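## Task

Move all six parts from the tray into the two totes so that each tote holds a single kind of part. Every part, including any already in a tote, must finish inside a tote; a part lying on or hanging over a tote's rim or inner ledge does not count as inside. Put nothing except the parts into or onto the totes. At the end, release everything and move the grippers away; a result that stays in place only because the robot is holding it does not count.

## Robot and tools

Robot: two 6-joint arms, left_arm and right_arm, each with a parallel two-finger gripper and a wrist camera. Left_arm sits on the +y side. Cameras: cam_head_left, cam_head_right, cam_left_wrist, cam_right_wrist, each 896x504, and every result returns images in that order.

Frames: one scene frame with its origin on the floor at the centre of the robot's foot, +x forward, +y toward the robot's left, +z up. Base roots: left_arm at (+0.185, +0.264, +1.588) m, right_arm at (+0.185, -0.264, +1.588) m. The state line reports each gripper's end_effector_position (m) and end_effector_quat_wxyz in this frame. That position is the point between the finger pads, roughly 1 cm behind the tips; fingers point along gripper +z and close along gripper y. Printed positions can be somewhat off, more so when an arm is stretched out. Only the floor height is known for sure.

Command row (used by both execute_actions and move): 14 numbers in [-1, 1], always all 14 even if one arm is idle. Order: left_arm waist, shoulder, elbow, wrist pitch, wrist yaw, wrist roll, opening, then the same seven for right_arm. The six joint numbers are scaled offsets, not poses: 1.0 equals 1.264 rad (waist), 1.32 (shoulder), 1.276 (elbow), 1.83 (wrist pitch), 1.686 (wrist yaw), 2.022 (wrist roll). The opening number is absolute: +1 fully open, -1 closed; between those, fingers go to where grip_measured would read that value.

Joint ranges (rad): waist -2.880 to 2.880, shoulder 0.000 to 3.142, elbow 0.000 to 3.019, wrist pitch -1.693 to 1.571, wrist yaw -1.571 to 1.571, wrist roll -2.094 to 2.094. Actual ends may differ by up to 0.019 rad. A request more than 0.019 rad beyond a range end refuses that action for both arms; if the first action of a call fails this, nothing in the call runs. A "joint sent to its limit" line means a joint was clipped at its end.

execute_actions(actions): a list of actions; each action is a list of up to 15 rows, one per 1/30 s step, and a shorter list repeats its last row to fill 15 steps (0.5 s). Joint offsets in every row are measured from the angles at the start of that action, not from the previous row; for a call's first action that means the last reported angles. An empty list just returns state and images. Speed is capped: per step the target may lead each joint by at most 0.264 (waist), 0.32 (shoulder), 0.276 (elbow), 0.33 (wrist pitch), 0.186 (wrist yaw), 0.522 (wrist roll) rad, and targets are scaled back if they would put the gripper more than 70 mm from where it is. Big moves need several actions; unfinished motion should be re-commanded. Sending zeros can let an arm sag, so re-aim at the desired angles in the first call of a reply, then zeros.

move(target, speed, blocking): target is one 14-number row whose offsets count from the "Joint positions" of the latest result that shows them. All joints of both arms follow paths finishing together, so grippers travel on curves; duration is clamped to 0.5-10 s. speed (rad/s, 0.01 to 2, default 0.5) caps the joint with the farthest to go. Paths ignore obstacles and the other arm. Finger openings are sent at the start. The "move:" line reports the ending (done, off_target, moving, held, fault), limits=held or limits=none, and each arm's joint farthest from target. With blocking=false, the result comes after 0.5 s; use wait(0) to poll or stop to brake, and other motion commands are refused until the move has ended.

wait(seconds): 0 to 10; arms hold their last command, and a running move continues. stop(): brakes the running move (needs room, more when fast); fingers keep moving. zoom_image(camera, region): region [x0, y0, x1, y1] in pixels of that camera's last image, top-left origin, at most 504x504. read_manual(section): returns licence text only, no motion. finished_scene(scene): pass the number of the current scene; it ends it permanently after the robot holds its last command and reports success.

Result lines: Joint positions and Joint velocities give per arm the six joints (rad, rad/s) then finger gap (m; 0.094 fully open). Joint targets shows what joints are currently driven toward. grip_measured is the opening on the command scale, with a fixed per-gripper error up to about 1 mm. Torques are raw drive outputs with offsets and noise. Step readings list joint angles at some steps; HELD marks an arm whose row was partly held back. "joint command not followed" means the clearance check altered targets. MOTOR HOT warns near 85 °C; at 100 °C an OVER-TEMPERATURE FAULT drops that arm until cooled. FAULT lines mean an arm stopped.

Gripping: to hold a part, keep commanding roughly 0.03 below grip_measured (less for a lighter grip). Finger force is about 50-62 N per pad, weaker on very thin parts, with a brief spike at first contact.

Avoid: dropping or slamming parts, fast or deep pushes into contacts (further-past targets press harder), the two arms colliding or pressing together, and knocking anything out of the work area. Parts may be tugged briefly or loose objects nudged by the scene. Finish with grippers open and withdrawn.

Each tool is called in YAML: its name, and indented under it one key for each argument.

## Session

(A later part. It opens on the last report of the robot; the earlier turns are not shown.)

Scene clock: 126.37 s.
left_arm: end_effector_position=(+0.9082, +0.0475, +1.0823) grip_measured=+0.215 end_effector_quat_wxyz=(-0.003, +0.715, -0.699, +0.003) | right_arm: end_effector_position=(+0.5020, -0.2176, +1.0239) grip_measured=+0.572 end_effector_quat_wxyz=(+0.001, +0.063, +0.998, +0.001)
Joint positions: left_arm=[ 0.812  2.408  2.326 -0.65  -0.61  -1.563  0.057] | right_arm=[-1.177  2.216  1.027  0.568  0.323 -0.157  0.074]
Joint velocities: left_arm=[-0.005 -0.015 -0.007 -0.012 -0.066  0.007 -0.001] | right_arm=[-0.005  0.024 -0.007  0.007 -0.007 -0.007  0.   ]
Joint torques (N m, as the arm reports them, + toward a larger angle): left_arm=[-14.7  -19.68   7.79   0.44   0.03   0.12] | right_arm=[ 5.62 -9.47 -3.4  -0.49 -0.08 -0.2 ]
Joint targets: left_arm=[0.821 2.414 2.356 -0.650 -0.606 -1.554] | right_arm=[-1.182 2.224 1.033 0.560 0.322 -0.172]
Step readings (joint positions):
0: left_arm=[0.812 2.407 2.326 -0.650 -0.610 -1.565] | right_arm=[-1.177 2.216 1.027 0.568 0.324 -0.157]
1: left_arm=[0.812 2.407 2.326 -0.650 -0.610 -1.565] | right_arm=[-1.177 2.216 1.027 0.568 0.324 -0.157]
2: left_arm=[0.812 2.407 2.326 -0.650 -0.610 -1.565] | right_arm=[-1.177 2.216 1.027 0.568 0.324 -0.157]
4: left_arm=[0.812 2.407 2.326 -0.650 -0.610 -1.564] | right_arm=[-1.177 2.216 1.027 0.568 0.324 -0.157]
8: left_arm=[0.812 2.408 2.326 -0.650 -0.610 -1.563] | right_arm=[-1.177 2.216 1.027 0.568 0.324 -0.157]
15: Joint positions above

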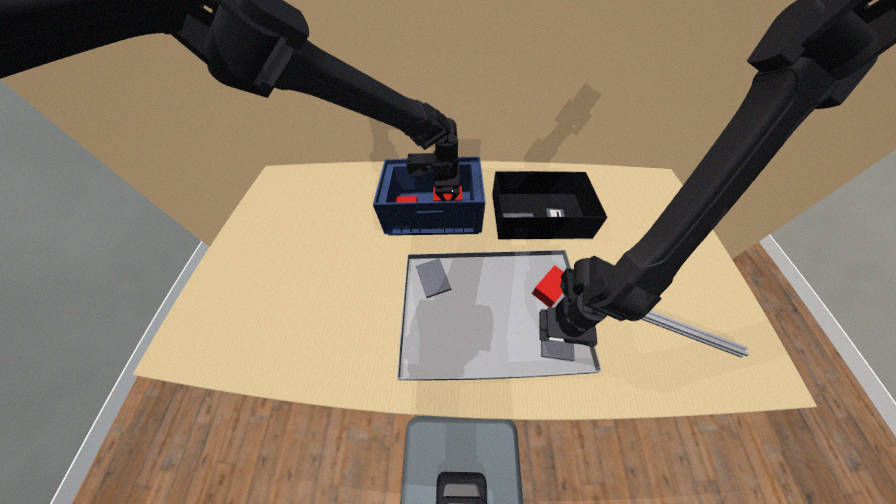

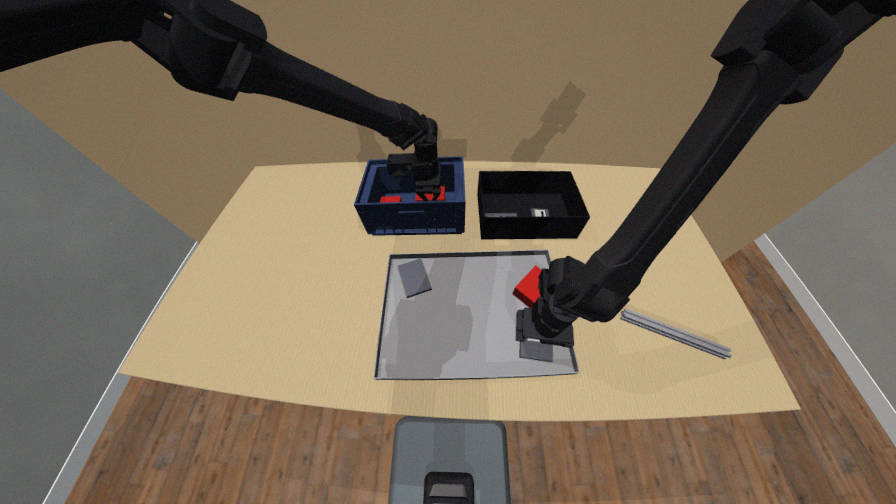

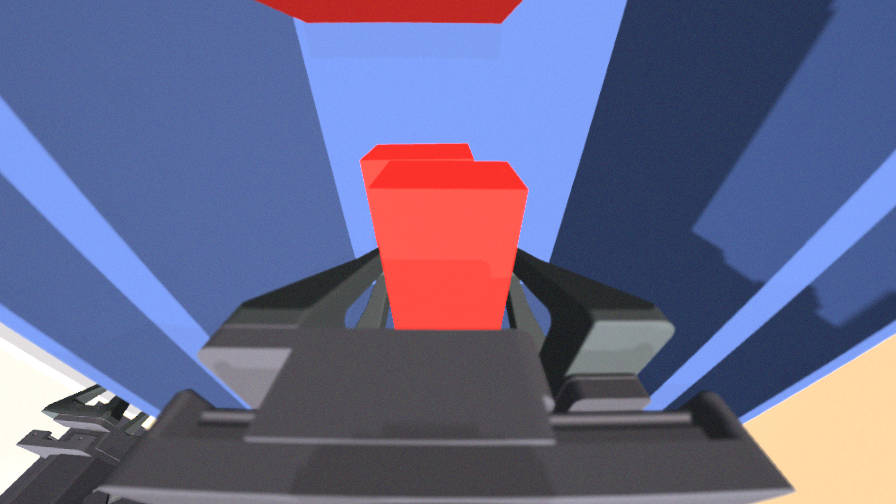

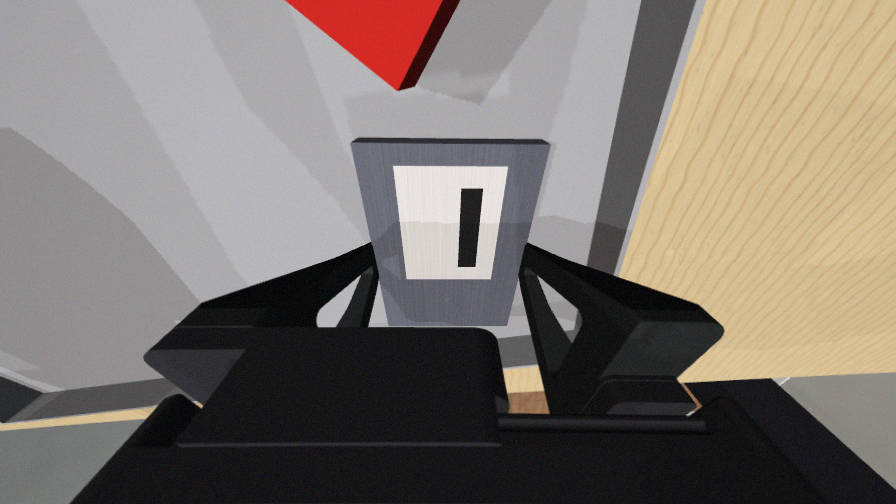

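execute_actions:
  actions:
    - [[0.0071,0.006,0.0235,0,0.0024,0.0045,0.15,-0.004,0.006,0.0047,-0.0044,-0.0006,-0.0074,0.52],[0.0071,0.007,0.0235,0,0.0024,0.0045,0.15,-0.004,0.006,0.0047,-0.0044,-0.0006,-0.0074,0.52],[0.0071,0.008,0.0235,0,0.0024,0.0045,0.15,-0.004,0.006,0.0047,-0.0044,-0.0006,-0.0074,0.52],[0.0071,0.009,0.0235,0,0.0024,0.0045,0.15,-0.004,0.006,0.0047,-0.0044,-0.0006,-0.0074,0.52],[0.0071,0.0098,0.0235,0,0.0024,0.0045,0.15,-0.004,0.006,0.0047,-0.0044,-0.0006,-0.0074,0.52],[0.0071,0.0106,0.0235,0,0.0024,0.0045,0.15,-0.004,0.006,0.0047,-0.0044,-0.0006,-0.0074,0.52]]

Scene clock: 127.57 s.
left_arm: end_effector_position=(+0.9083, +0.0475, +1.0822) grip_measured=+0.215 end_effector_quat_wxyz=(-0.003, +0.715, -0.699, +0.003) | right_arm: end_effector_position=(+0.5020, -0.2176, +1.0239) grip_measured=+0.572 end_effector_quat_wxyz=(+0.001, +0.063, +0.998, +0.001)
Joint positions: left_arm=[ 0.812  2.409  2.327 -0.65  -0.61  -1.563  0.057] | right_arm=[-1.177  2.216  1.027  0.568  0.323 -0.157  0.074]
Joint velocities: left_arm=[-0.005  0.005  0.002  0.002  0.007 -0.007  0.   ] | right_arm=[-0.005 -0.005  0.002 -0.012 -0.007  0.007 -0.002]
Joint torques (N m, as the arm reports them, + toward a larger angle): left_arm=[-14.89 -18.9    7.71   0.43   0.01   0.13] | right_arm=[ 5.56 -9.4  -3.44 -0.47 -0.07 -0.2 ]
Joint targets: left_arm=[0.821 2.422 2.356 -0.650 -0.606 -1.554] | right_arm=[-1.182 2.224 1.033 0.560 0.322 -0.172]
Step readings (joint positions):
0: left_arm=[0.812 2.408 2.326 -0.650 -0.610 -1.563] | right_arm=[-1.177 2.216 1.027 0.568 0.323 -0.157]
1: left_arm=[0.812 2.408 2.326 -0.650 -0.610 -1.563] | right_arm=[-1.177 2.216 1.027 0.568 0.323 -0.157]
2: left_arm=[0.812 2.408 2.326 -0.650 -0.610 -1.563] | right_arm=[-1.177 2.216 1.027 0.568 0.323 -0.157]
4: left_arm=[0.812 2.408 2.327 -0.650 -0.610 -1.563] | right_arm=[-1.177 2.216 1.027 0.568 0.323 -0.157]
8: left_arm=[0.812 2.409 2.327 -0.650 -0.610 -1.563] | right_arm=[-1.177 2.216 1.027 0.568 0.323 -0.157]
15: Joint positions above

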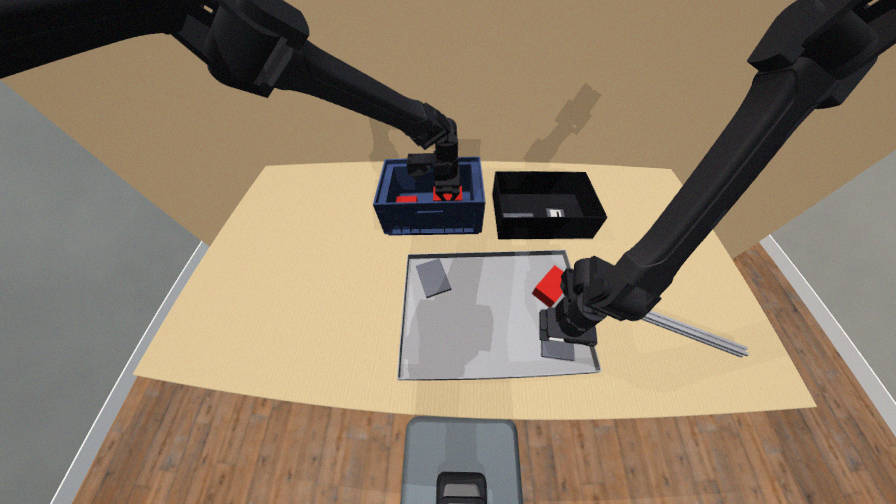

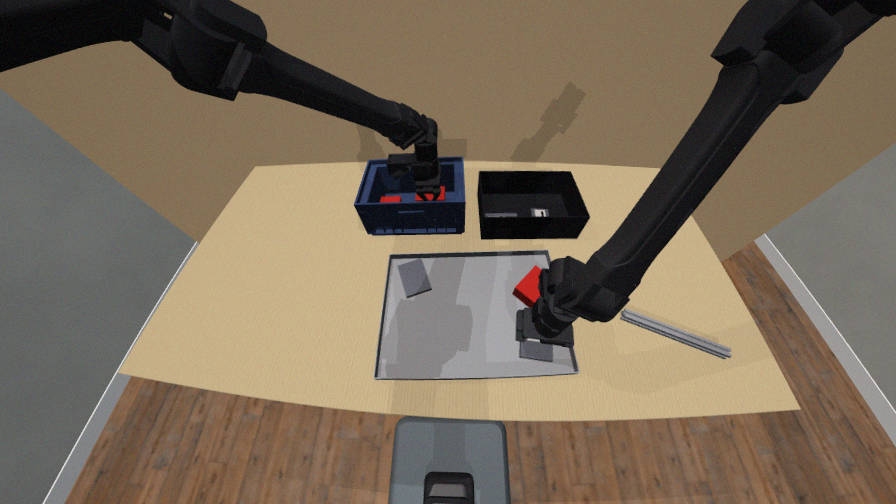

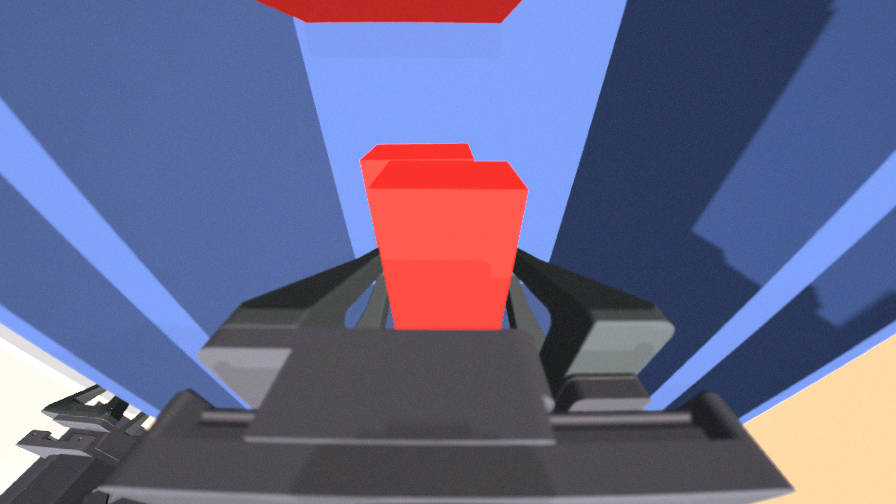

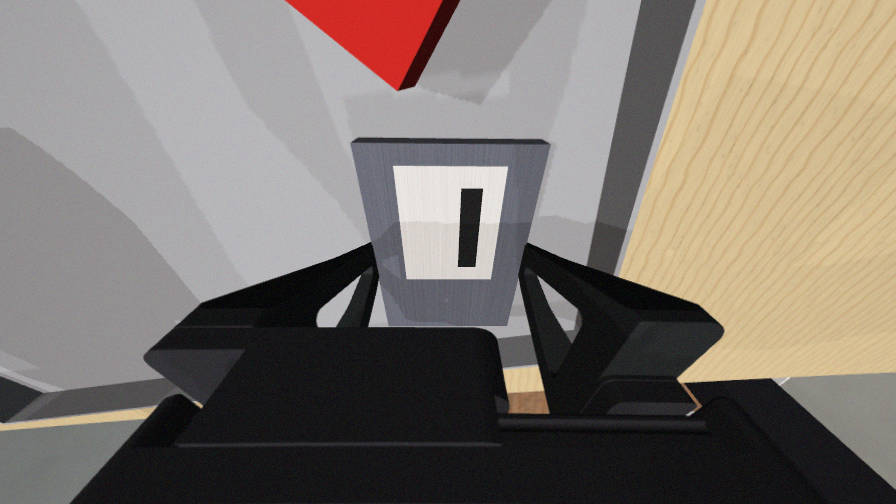

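execute_actions:
  actions:
    - [[0.0071,0.004,0.0228,0,0.0024,0.0045,0.15,-0.004,0.006,0.0047,-0.0044,-0.0006,-0.0074,0.52],[0.0071,0.0,0.0228,0,0.0024,0.0045,0.18,-0.004,0.006,0.0047,-0.0044,-0.0006,-0.0074,0.52],[0.0071,-0.002,0.0228,0,0.0024,0.0045,0.21,-0.004,0.006,0.0047,-0.0044,-0.0006,-0.0074,0.52],[0.0071,-0.002,0.0228,0,0.0024,0.0045,0.25,-0.004,0.006,0.0047,-0.0044,-0.0006,-0.0074,0.52],[0.0071,-0.002,0.0228,0,0.0024,0.0045,0.3,-0.004,0.006,0.0047,-0.0044,-0.0006,-0.0074,0.52],[0.0071,-0.002,0.0228,0,0.0024,0.0045,0.36,-0.004,0.006,0.0047,-0.0044,-0.0006,-0.0074,0.52],[0.0071,-0.002,0.0228,0,0.0024,0.0045,0.42,-0.004,0.006,0.0047,-0.0044,-0.0006,-0.0074,0.52],[0.0071,-0.002,0.0228,0,0.0024,0.0045,0.48,-0.004,0.006,0.0047,-0.0044,-0.0006,-0.0074,0.52],[0.0071,-0.002,0.0228,0,0.0024,0.0045,0.54,-0.004,0.006,0.0047,-0.0044,-0.0006,-0.0074,0.52],[0.0071,-0.002,0.0228,0,0.0024,0.0045,0.6,-0.004,0.006,0.0047,-0.0044,-0.0006,-0.0074,0.52]]

Scene clock: 128.93 s.
left_arm: end_effector_position=(+0.9087, +0.0476, +1.0824) grip_measured=+0.598 end_effector_quat_wxyz=(-0.003, +0.715, -0.699, +0.003) | right_arm: end_effector_position=(+0.5020, -0.2176, +1.0239) grip_measured=+0.572 end_effector_quat_wxyz=(+0.001, +0.063, +0.998, +0.001)
Joint positions: left_arm=[ 0.812  2.409  2.328 -0.65  -0.61  -1.563  0.075] | right_arm=[-1.177  2.216  1.027  0.568  0.323 -0.157  0.074]
Joint velocities: left_arm=[-0.005 -0.024 -0.012 -0.012 -0.051 -0.037  0.   ] | right_arm=[ 0.005 -0.005  0.027 -0.002 -0.051 -0.007 -0.001]
Joint torques (N m, as the arm reports them, + toward a larger angle): left_arm=[-14.83 -20.31   7.67   0.51   0.02   0.11] | right_arm=[ 5.61 -9.41 -3.46 -0.46 -0.07 -0.2 ]
Joint targets: left_arm=[0.821 2.406 2.356 -0.650 -0.606 -1.554] | right_arm=[-1.182 2.224 1.033 0.560 0.322 -0.172]
Step readings (joint positions):
0: left_arm=[0.812 2.409 2.327 -0.650 -0.610 -1.563] | right_arm=[-1.177 2.216 1.027 0.568 0.323 -0.157]
1: left_arm=[0.812 2.409 2.327 -0.650 -0.610 -1.563] | right_arm=[-1.177 2.216 1.027 0.568 0.323 -0.157]
2: left_arm=[0.812 2.409 2.327 -0.650 -0.610 -1.563] | right_arm=[-1.177 2.216 1.027 0.568 0.323 -0.157]
4: left_arm=[0.812 2.409 2.327 -0.650 -0.610 -1.563] | right_arm=[-1.177 2.216 1.027 0.568 0.323 -0.157]
8: left_arm=[0.812 2.409 2.328 -0.650 -0.610 -1.563] | right_arm=[-1.177 2.216 1.027 0.568 0.323 -0.157]
15: Joint positions above

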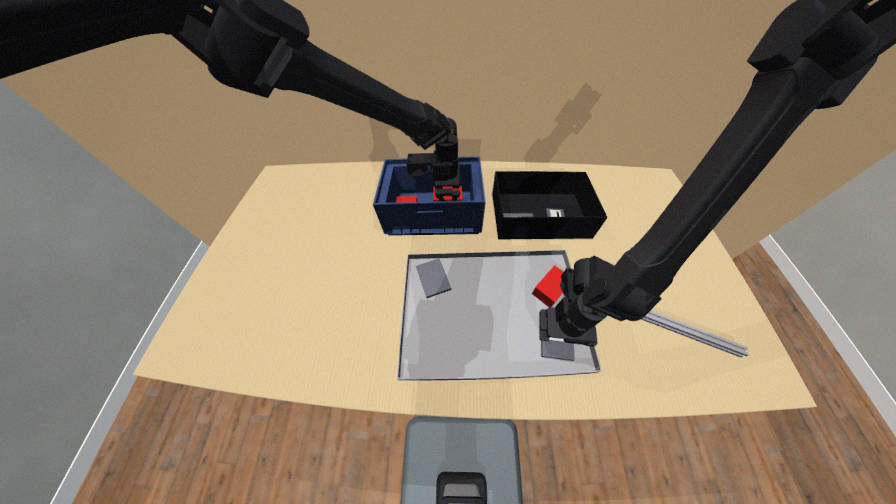

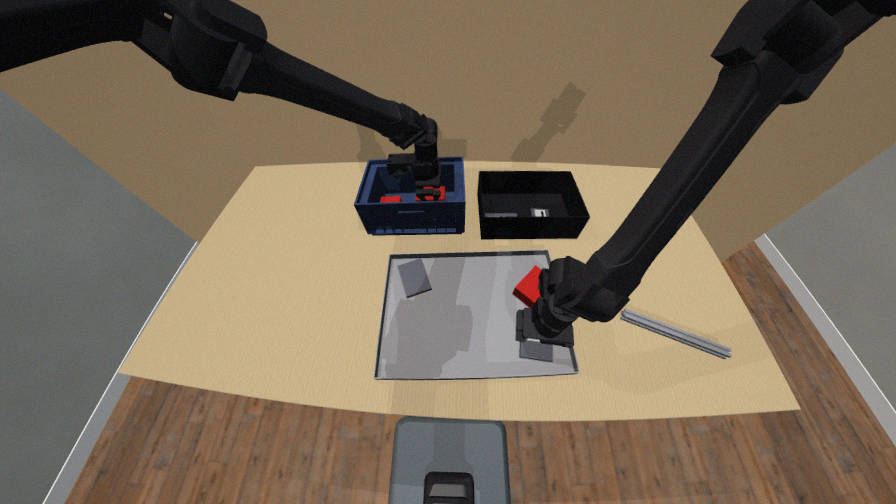

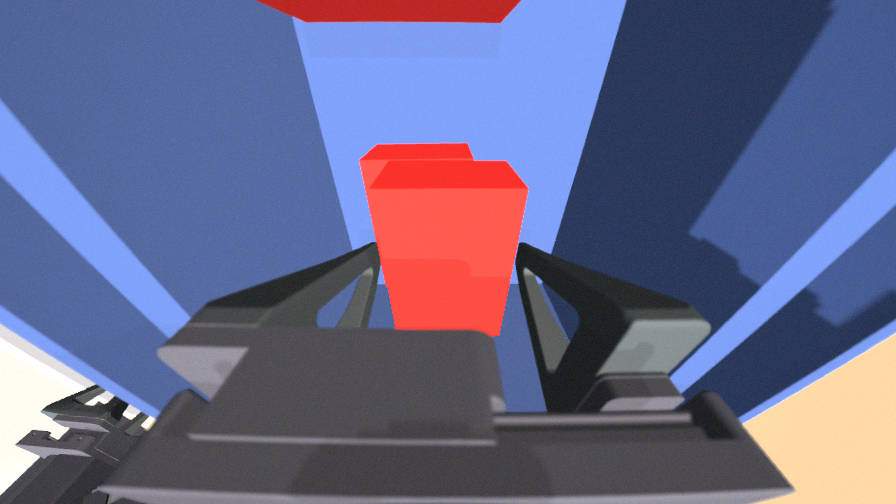

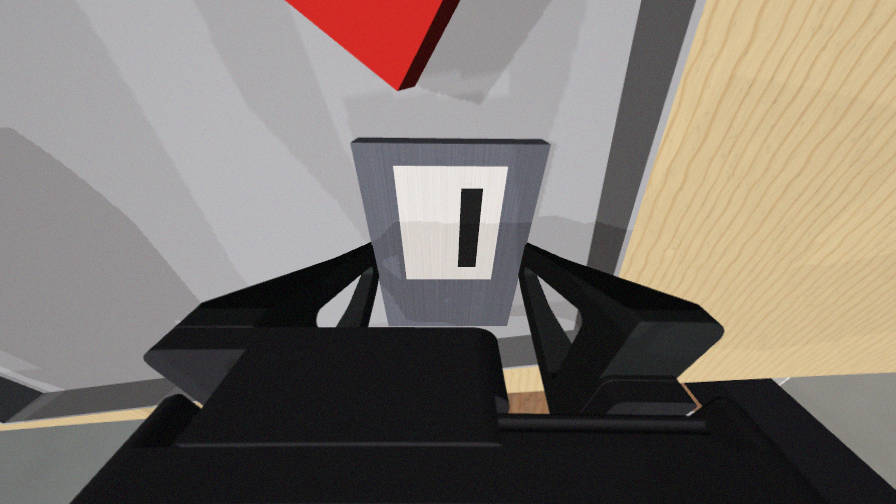

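execute_actions:
  actions:
    - [[-0.010,-0.0120,0.010,0,-0.002,0,0.6,0.005,-0.008,-0.004,0,0.001,0,0.52],[-0.0182,-0.0235,-0.0135,0,-0.0037,0,0.6,0.0104,-0.0214,-0.0195,0.0015,0.0034,0,0.52],[-0.0194,-0.0280,-0.0187,0,-0.0044,0,0.6,0.0117,-0.0256,-0.0246,0.0022,0.0042,0,0.52],[-0.0207,-0.0326,-0.0239,0,-0.0051,0,0.6,0.0130,-0.0299,-0.0297,0.0029,0.0050,0,0.52],[-0.0219,-0.0371,-0.0291,0,-0.0057,0,0.6,0.0142,-0.0341,-0.0347,0.0037,0.0058,0,0.52],[-0.0231,-0.0417,-0.0344,0,-0.0064,0,0.6,0.0155,-0.0383,-0.0398,0.0044,0.0066,0,0.52],[-0.0243,-0.0462,-0.0396,0,-0.0071,0,0.6,0.0168,-0.0426,-0.0449,0.0051,0.0074,0,0.52],[-0.0255,-0.0508,-0.0448,0,-0.0077,0,0.6,0.0180,-0.0468,-0.0499,0.0059,0.0081,0,0.52],[-0.0267,-0.0553,-0.0500,0,-0.0084,0,0.6,0.0193,-0.0511,-0.0550,0.0066,0.0089,0,0.52],[-0.0279,-0.0599,-0.0553,0,-0.0091,0,0.6,0.0206,-0.0553,-0.0601,0.0073,0.0097,0,0.52],[-0.0291,-0.0644,-0.0605,0,-0.0097,0,0.6,0.0218,-0.0595,-0.0651,0.0081,0.0105,0,0.52],[-0.0304,-0.0690,-0.0657,0,-0.0104,0,0.6,0.0231,-0.0638,-0.0702,0.0088,0.0113,0,0.52],[-0.0316,-0.0735,-0.0709,0,-0.0111,0,0.6,0.0244,-0.0680,-0.0753,0.0095,0.0121,0,0.52],[-0.0328,-0.0781,-0.0762,0,-0.0117,0,0.6,0.0256,-0.0723,-0.0803,0.0103,0.0129,0,0.52],[-0.0340,-0.0826,-0.0814,0,-0.0124,0,0.6,0.0269,-0.0765,-0.0854,0.0110,0.0137,0,0.52]]

Scene clock: 132.03 s.
left_arm: end_effector_position=(+0.8972, +0.0551, +1.0972) grip_measured=+0.598 end_effector_quat_wxyz=(+0.002, +0.707, -0.707, -0.010) | right_arm: end_effector_position=(+0.5126, -0.2235, +1.0503) grip_measured=+0.572 end_effector_quat_wxyz=(+0.009, +0.061, +0.998, -0.005)
Joint positions: left_arm=[ 0.807  2.347  2.232 -0.65  -0.626 -1.563  0.075] | right_arm=[-1.162  2.144  0.964  0.575  0.343 -0.157  0.074]
Joint velocities: left_arm=[-0.044 -0.2   -0.193 -0.007 -0.037 -0.022 -0.001] | right_arm=[ 0.083 -0.171 -0.188  0.042 -0.022 -0.007  0.   ]
Joint torques (N m, as the arm reports them, + toward a larger angle): left_arm=[-18.2  -23.14   4.85   0.25  -0.26   0.03] | right_arm=[  7.4  -11.48  -7.02   0.1    0.13  -0.07]
Joint targets: left_arm=[0.769 2.300 2.224 -0.650 -0.631 -1.563] | right_arm=[-1.143 2.115 0.917 0.588 0.346 -0.157]
Step readings (joint positions):
0: left_arm=[0.812 2.409 2.328 -0.650 -0.610 -1.563] | right_arm=[-1.177 2.216 1.027 0.568 0.323 -0.157]
1: left_arm=[0.812 2.409 2.328 -0.650 -0.610 -1.563] | right_arm=[-1.177 2.216 1.027 0.568 0.323 -0.157]
2: left_arm=[0.812 2.408 2.325 -0.650 -0.611 -1.563] | right_arm=[-1.177 2.216 1.027 0.568 0.325 -0.157]
4: left_arm=[0.812 2.402 2.310 -0.650 -0.613 -1.563] | right_arm=[-1.177 2.213 1.026 0.568 0.328 -0.157]
8: left_arm=[0.812 2.387 2.280 -0.650 -0.617 -1.563] | right_arm=[-1.175 2.193 1.010 0.568 0.334 -0.157]
15: Joint positions above

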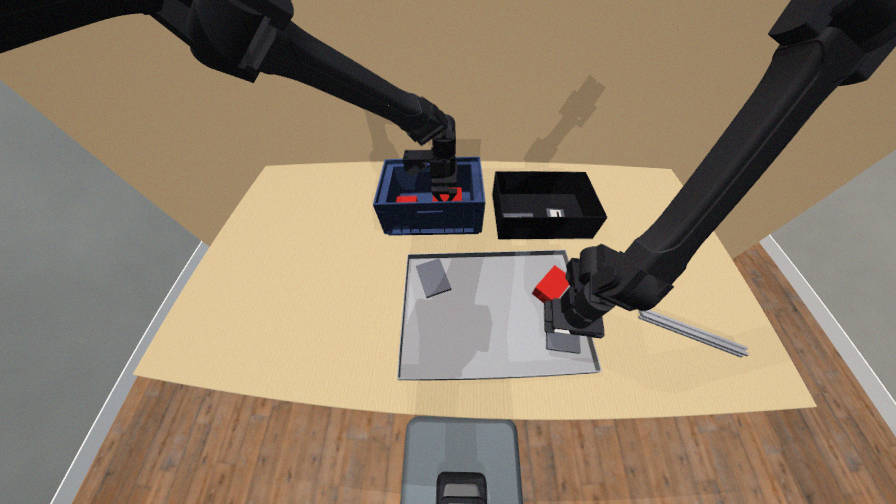

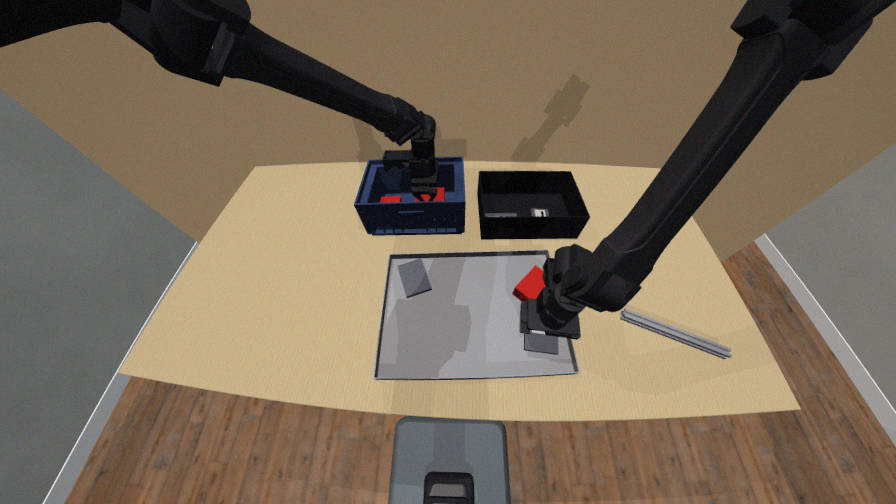

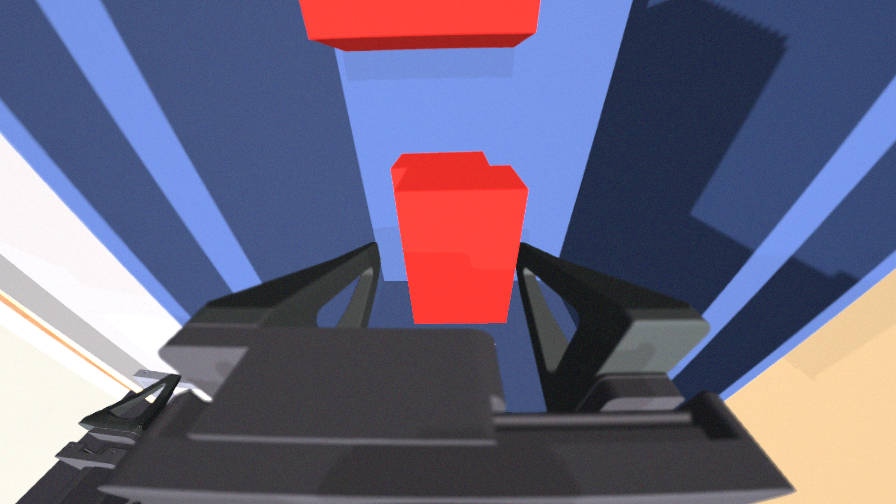

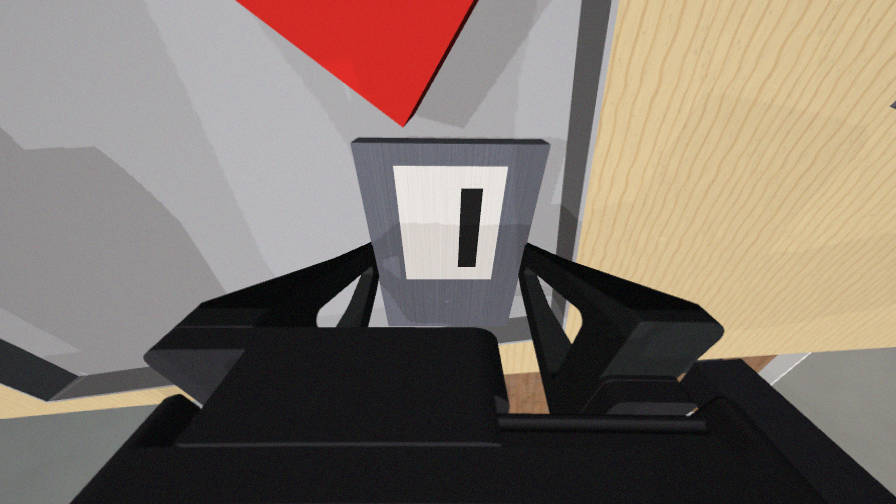

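move:
  target: [-0.09,-0.165,-0.136,-0.0273,-0.0332,0,0.6,0.118,-0.3735,-0.2265,-0.145,0.0647,0.025,0.52]
  speed: 0.5

Scene clock: 136.73 s.
left_arm: end_effector_position=(+0.9155, +0.0470, +1.2055) grip_measured=+0.598 end_effector_quat_wxyz=(-0.003, +0.686, -0.728, +0.006) | right_arm: end_effector_position=(+0.5556, -0.2326, +1.2112) grip_measured=+0.572 end_effector_quat_wxyz=(+0.004, +0.033, +0.999, -0.001)
Joint positions: left_arm=[ 0.714  2.145  2.057 -0.689 -0.678 -1.563  0.075] | right_arm=[-1.024  1.66   0.692  0.318  0.45  -0.122  0.074]
Joint velocities: left_arm=[-0.005  0.005 -0.007 -0.007 -0.007  0.022  0.001] | right_arm=[-0.015 -0.015 -0.017  0.002 -0.022 -0.022 -0.   ]
Joint torques (N m, as the arm reports them, + toward a larger angle): left_arm=[-17.08 -21.37   5.07   0.07  -0.25   0.03] | right_arm=[  6.83 -11.53  -3.38  -0.52   0.09   0.06]
Joint targets: left_arm=[0.693 2.129 2.059 -0.699 -0.682 -1.563] | right_arm=[-1.013 1.651 0.675 0.309 0.452 -0.107]
move: done; limits=none; left_arm: farthest joint: the waist, 0.020 radians from its target (0.102 radians at the start); right_arm: farthest joint: the elbow, 0.017 radians from its target (0.276 radians at the start)

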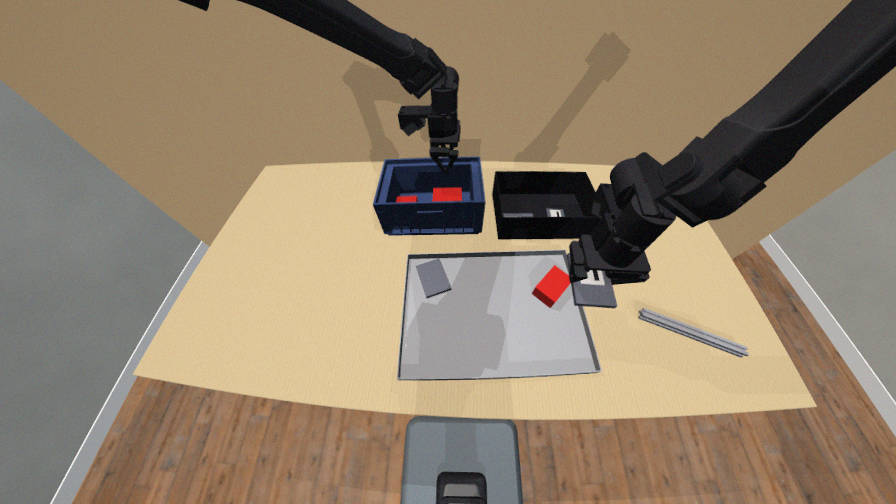

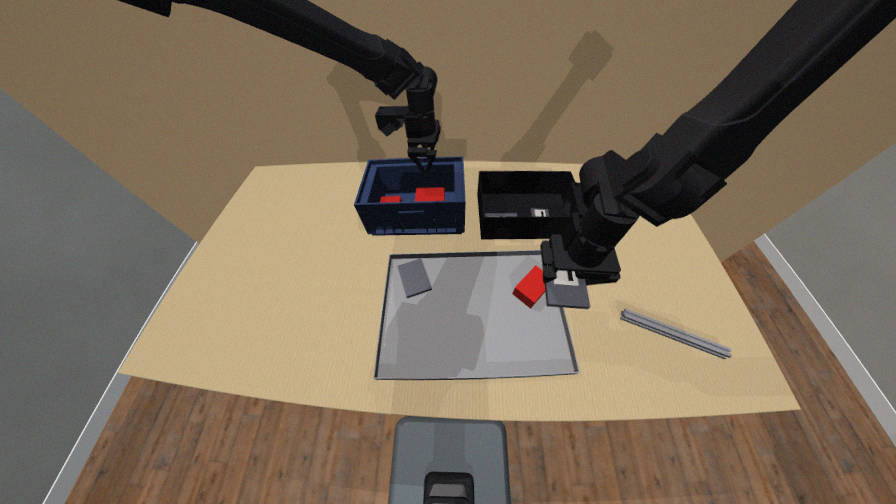

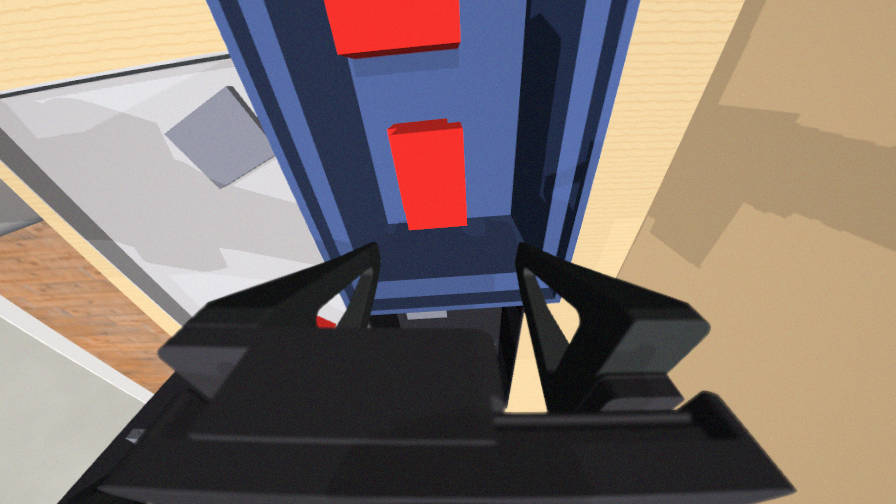

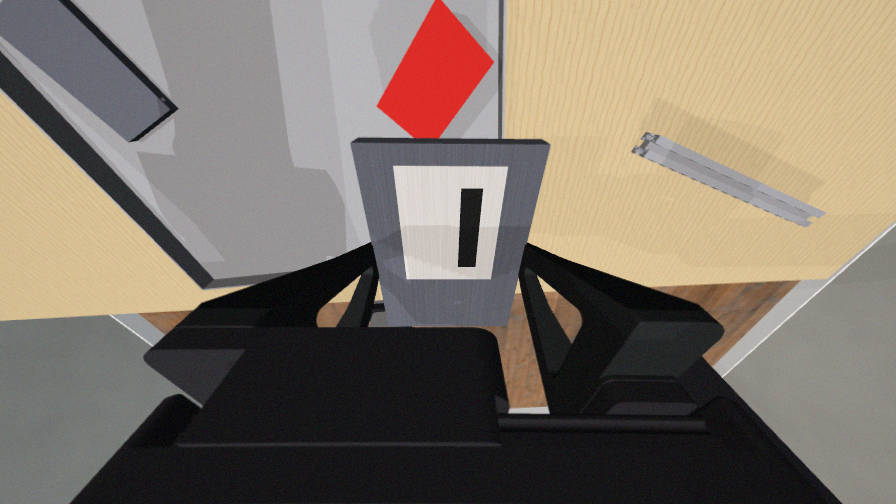

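move:
  target: [-0.06,-0.231,-0.869,0.42,-0.0255,0.544,0.72,0.1147,0.1758,0.829,-0.474,0.0617,0.0257,0.52]
  speed: 0.8

Scene clock: 140.97 s.
left_arm: end_effector_position=(+0.5911, +0.0609, +1.2371) grip_measured=+0.718 end_effector_quat_wxyz=(-0.008, -0.174, +0.985, +0.002) | right_arm: end_effector_position=(+0.8813, -0.1950, +1.1987) grip_measured=+0.572 end_effector_quat_wxyz=(-0.000, +0.003, +1.000, -0.002)
Joint positions: left_arm=[ 0.661  1.859  0.944  0.068 -0.717 -0.474  0.081] | right_arm=[-0.895  1.892  1.728 -0.541  0.552 -0.085  0.074]
Joint velocities: left_arm=[ 0.005  0.005  0.002 -0.007  0.007 -0.007  0.001] | right_arm=[-0.005 -0.005  0.017 -0.022 -0.007 -0.051  0.   ]
Joint torques (N m, as the arm reports them, + toward a larger angle): left_arm=[-12.6  -13.56  -0.32   0.84  -0.2    0.12] | right_arm=[ 12.34 -17.99   6.11  -0.52   0.1    0.07]
Joint targets: left_arm=[0.638 1.840 0.948 0.079 -0.721 -0.463] | right_arm=[-0.879 1.892 1.750 -0.550 0.554 -0.070]
move: off_target (left_arm, right_arm); limits=none; left_arm: farthest joint: the waist, 0.023 radians from its target (0.076 radians at the start); right_arm: farthest joint: the elbow, 0.021 radians from its target (1.058 radians at the start)

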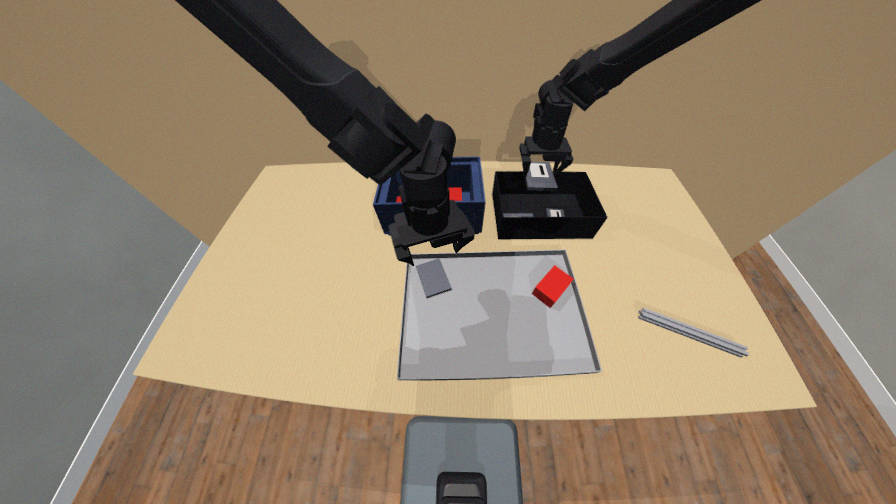

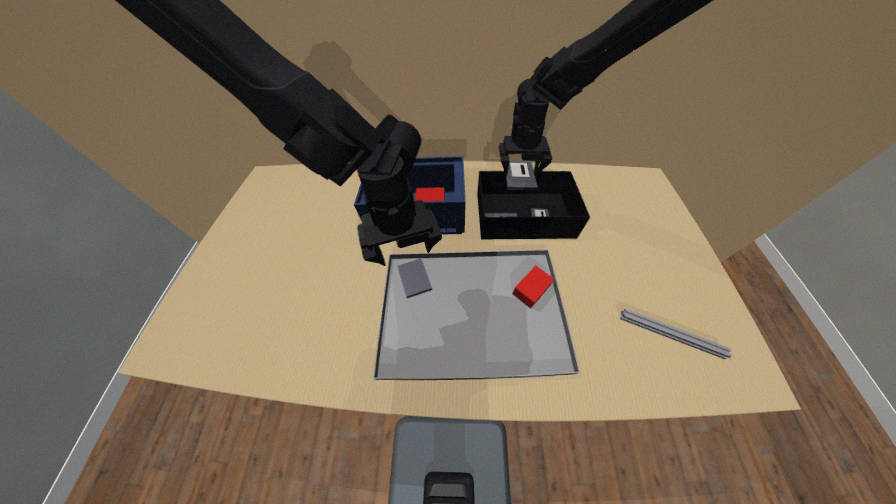

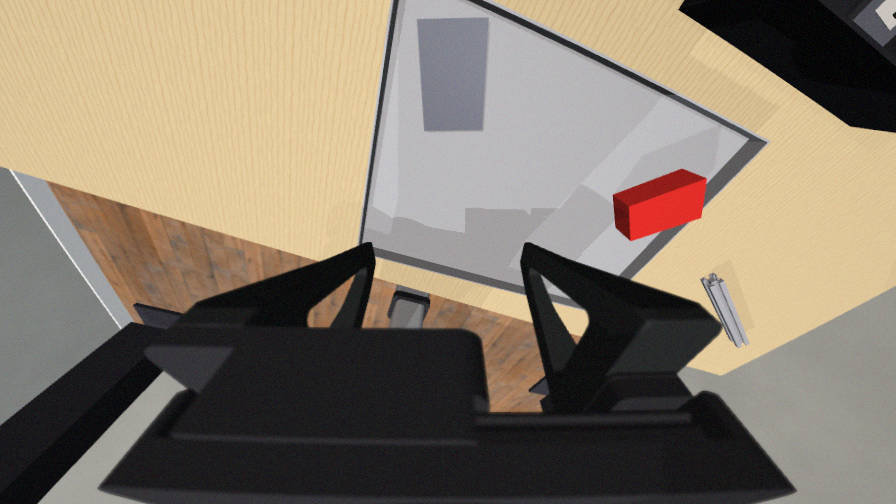

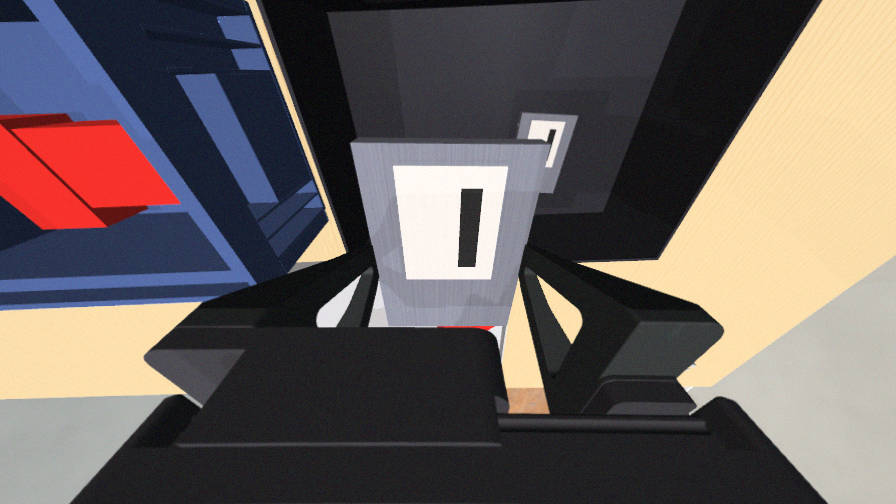

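move:
  target: [-0.182,0.5356,0.74,-0.2016,-0.0795,0.4446,0.72,-0.087,0.2523,0.2884,0.0273,-0.0528,-0.0475,0.52]
  speed: 0.6

Scene clock: 145.53 s.
left_arm: end_effector_position=(+0.6224, -0.2224, +1.1390) grip_measured=+0.718 end_effector_quat_wxyz=(-0.002, +0.370, +0.929, +0.001) | right_arm: end_effector_position=(+0.8824, -0.1993, +1.0468) grip_measured=+0.572 end_effector_quat_wxyz=(-0.003, +0.002, +1.000, -0.001)
Joint positions: left_arm=[ 0.455  2.576  1.875 -0.293 -0.847  0.414  0.081] | right_arm=[-1.007  2.232  2.063 -0.502  0.465 -0.166  0.074]
Joint velocities: left_arm=[ 0.005  0.005 -0.007 -0.012 -0.022  0.007 -0.001] | right_arm=[-0.015 -0.005 -0.007 -0.017 -0.051  0.095 -0.001]
Joint torques (N m, as the arm reports them, + toward a larger angle): left_arm=[-21.53 -14.74   3.19   0.21  -0.14   0.11] | right_arm=[ 11.42 -19.28   7.02   0.06  -0.11  -0.2 ]
Joint targets: left_arm=[0.431 2.566 1.889 -0.300 -0.851 0.425] | right_arm=[-1.005 2.225 2.096 -0.491 0.463 -0.181]
move: off_target (left_arm, right_arm); limits=none; left_arm: farthest joint: the waist, 0.024 radians from its target (0.230 radians at the start); right_arm: farthest joint: the elbow, 0.033 radians from its target (0.368 radians at the start)

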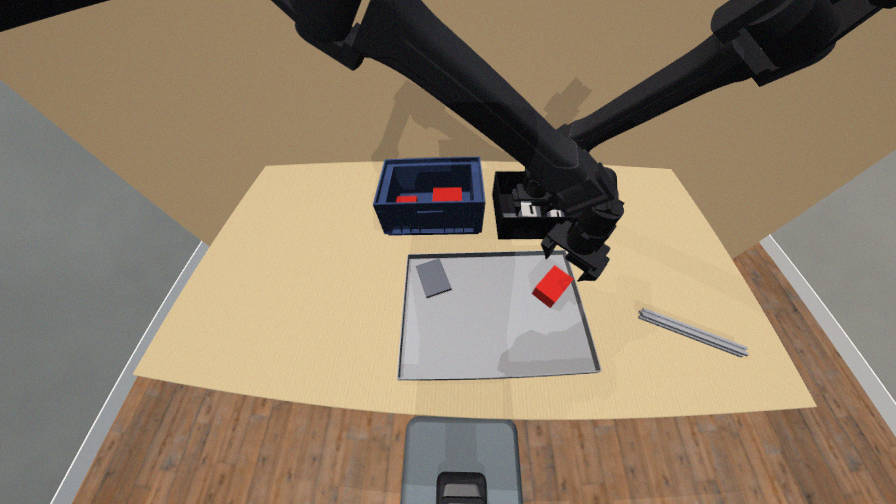

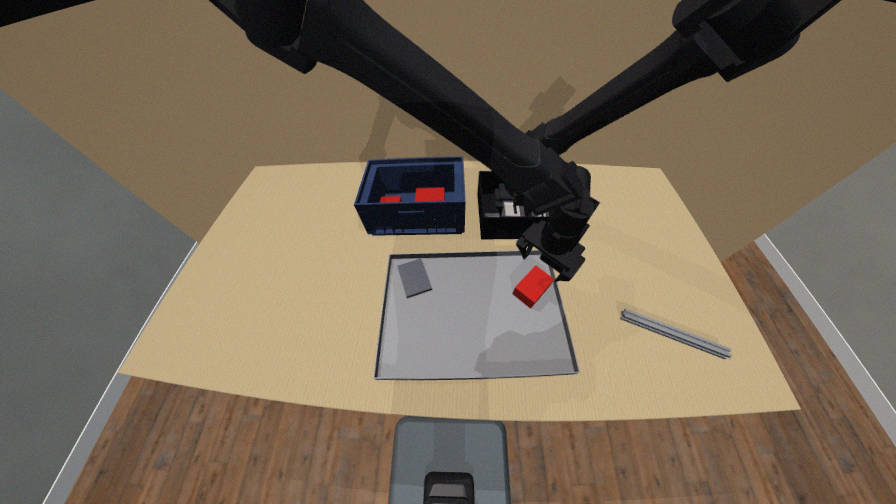

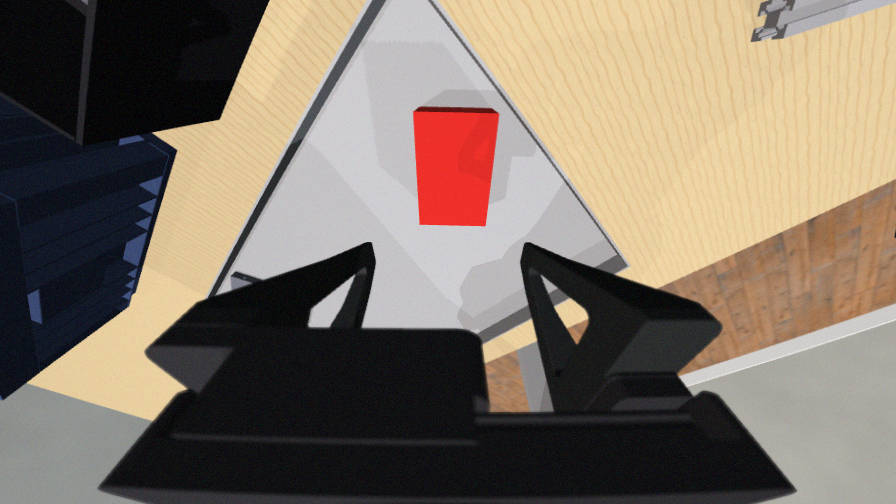

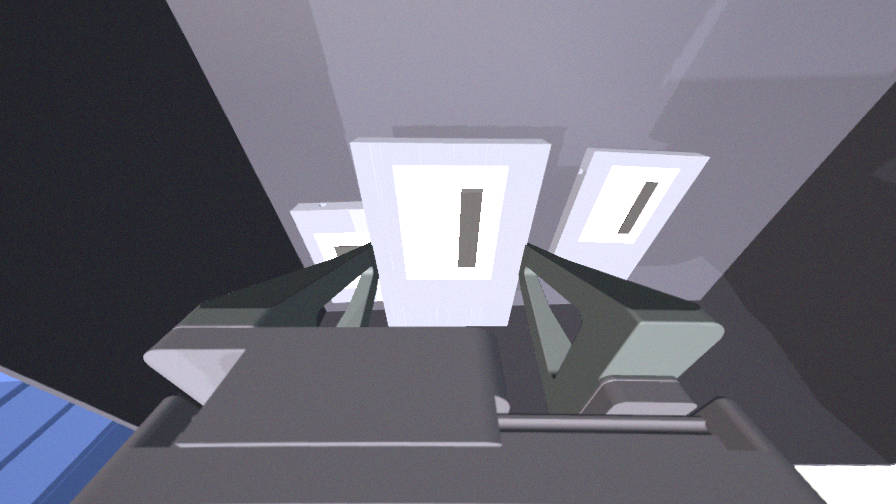

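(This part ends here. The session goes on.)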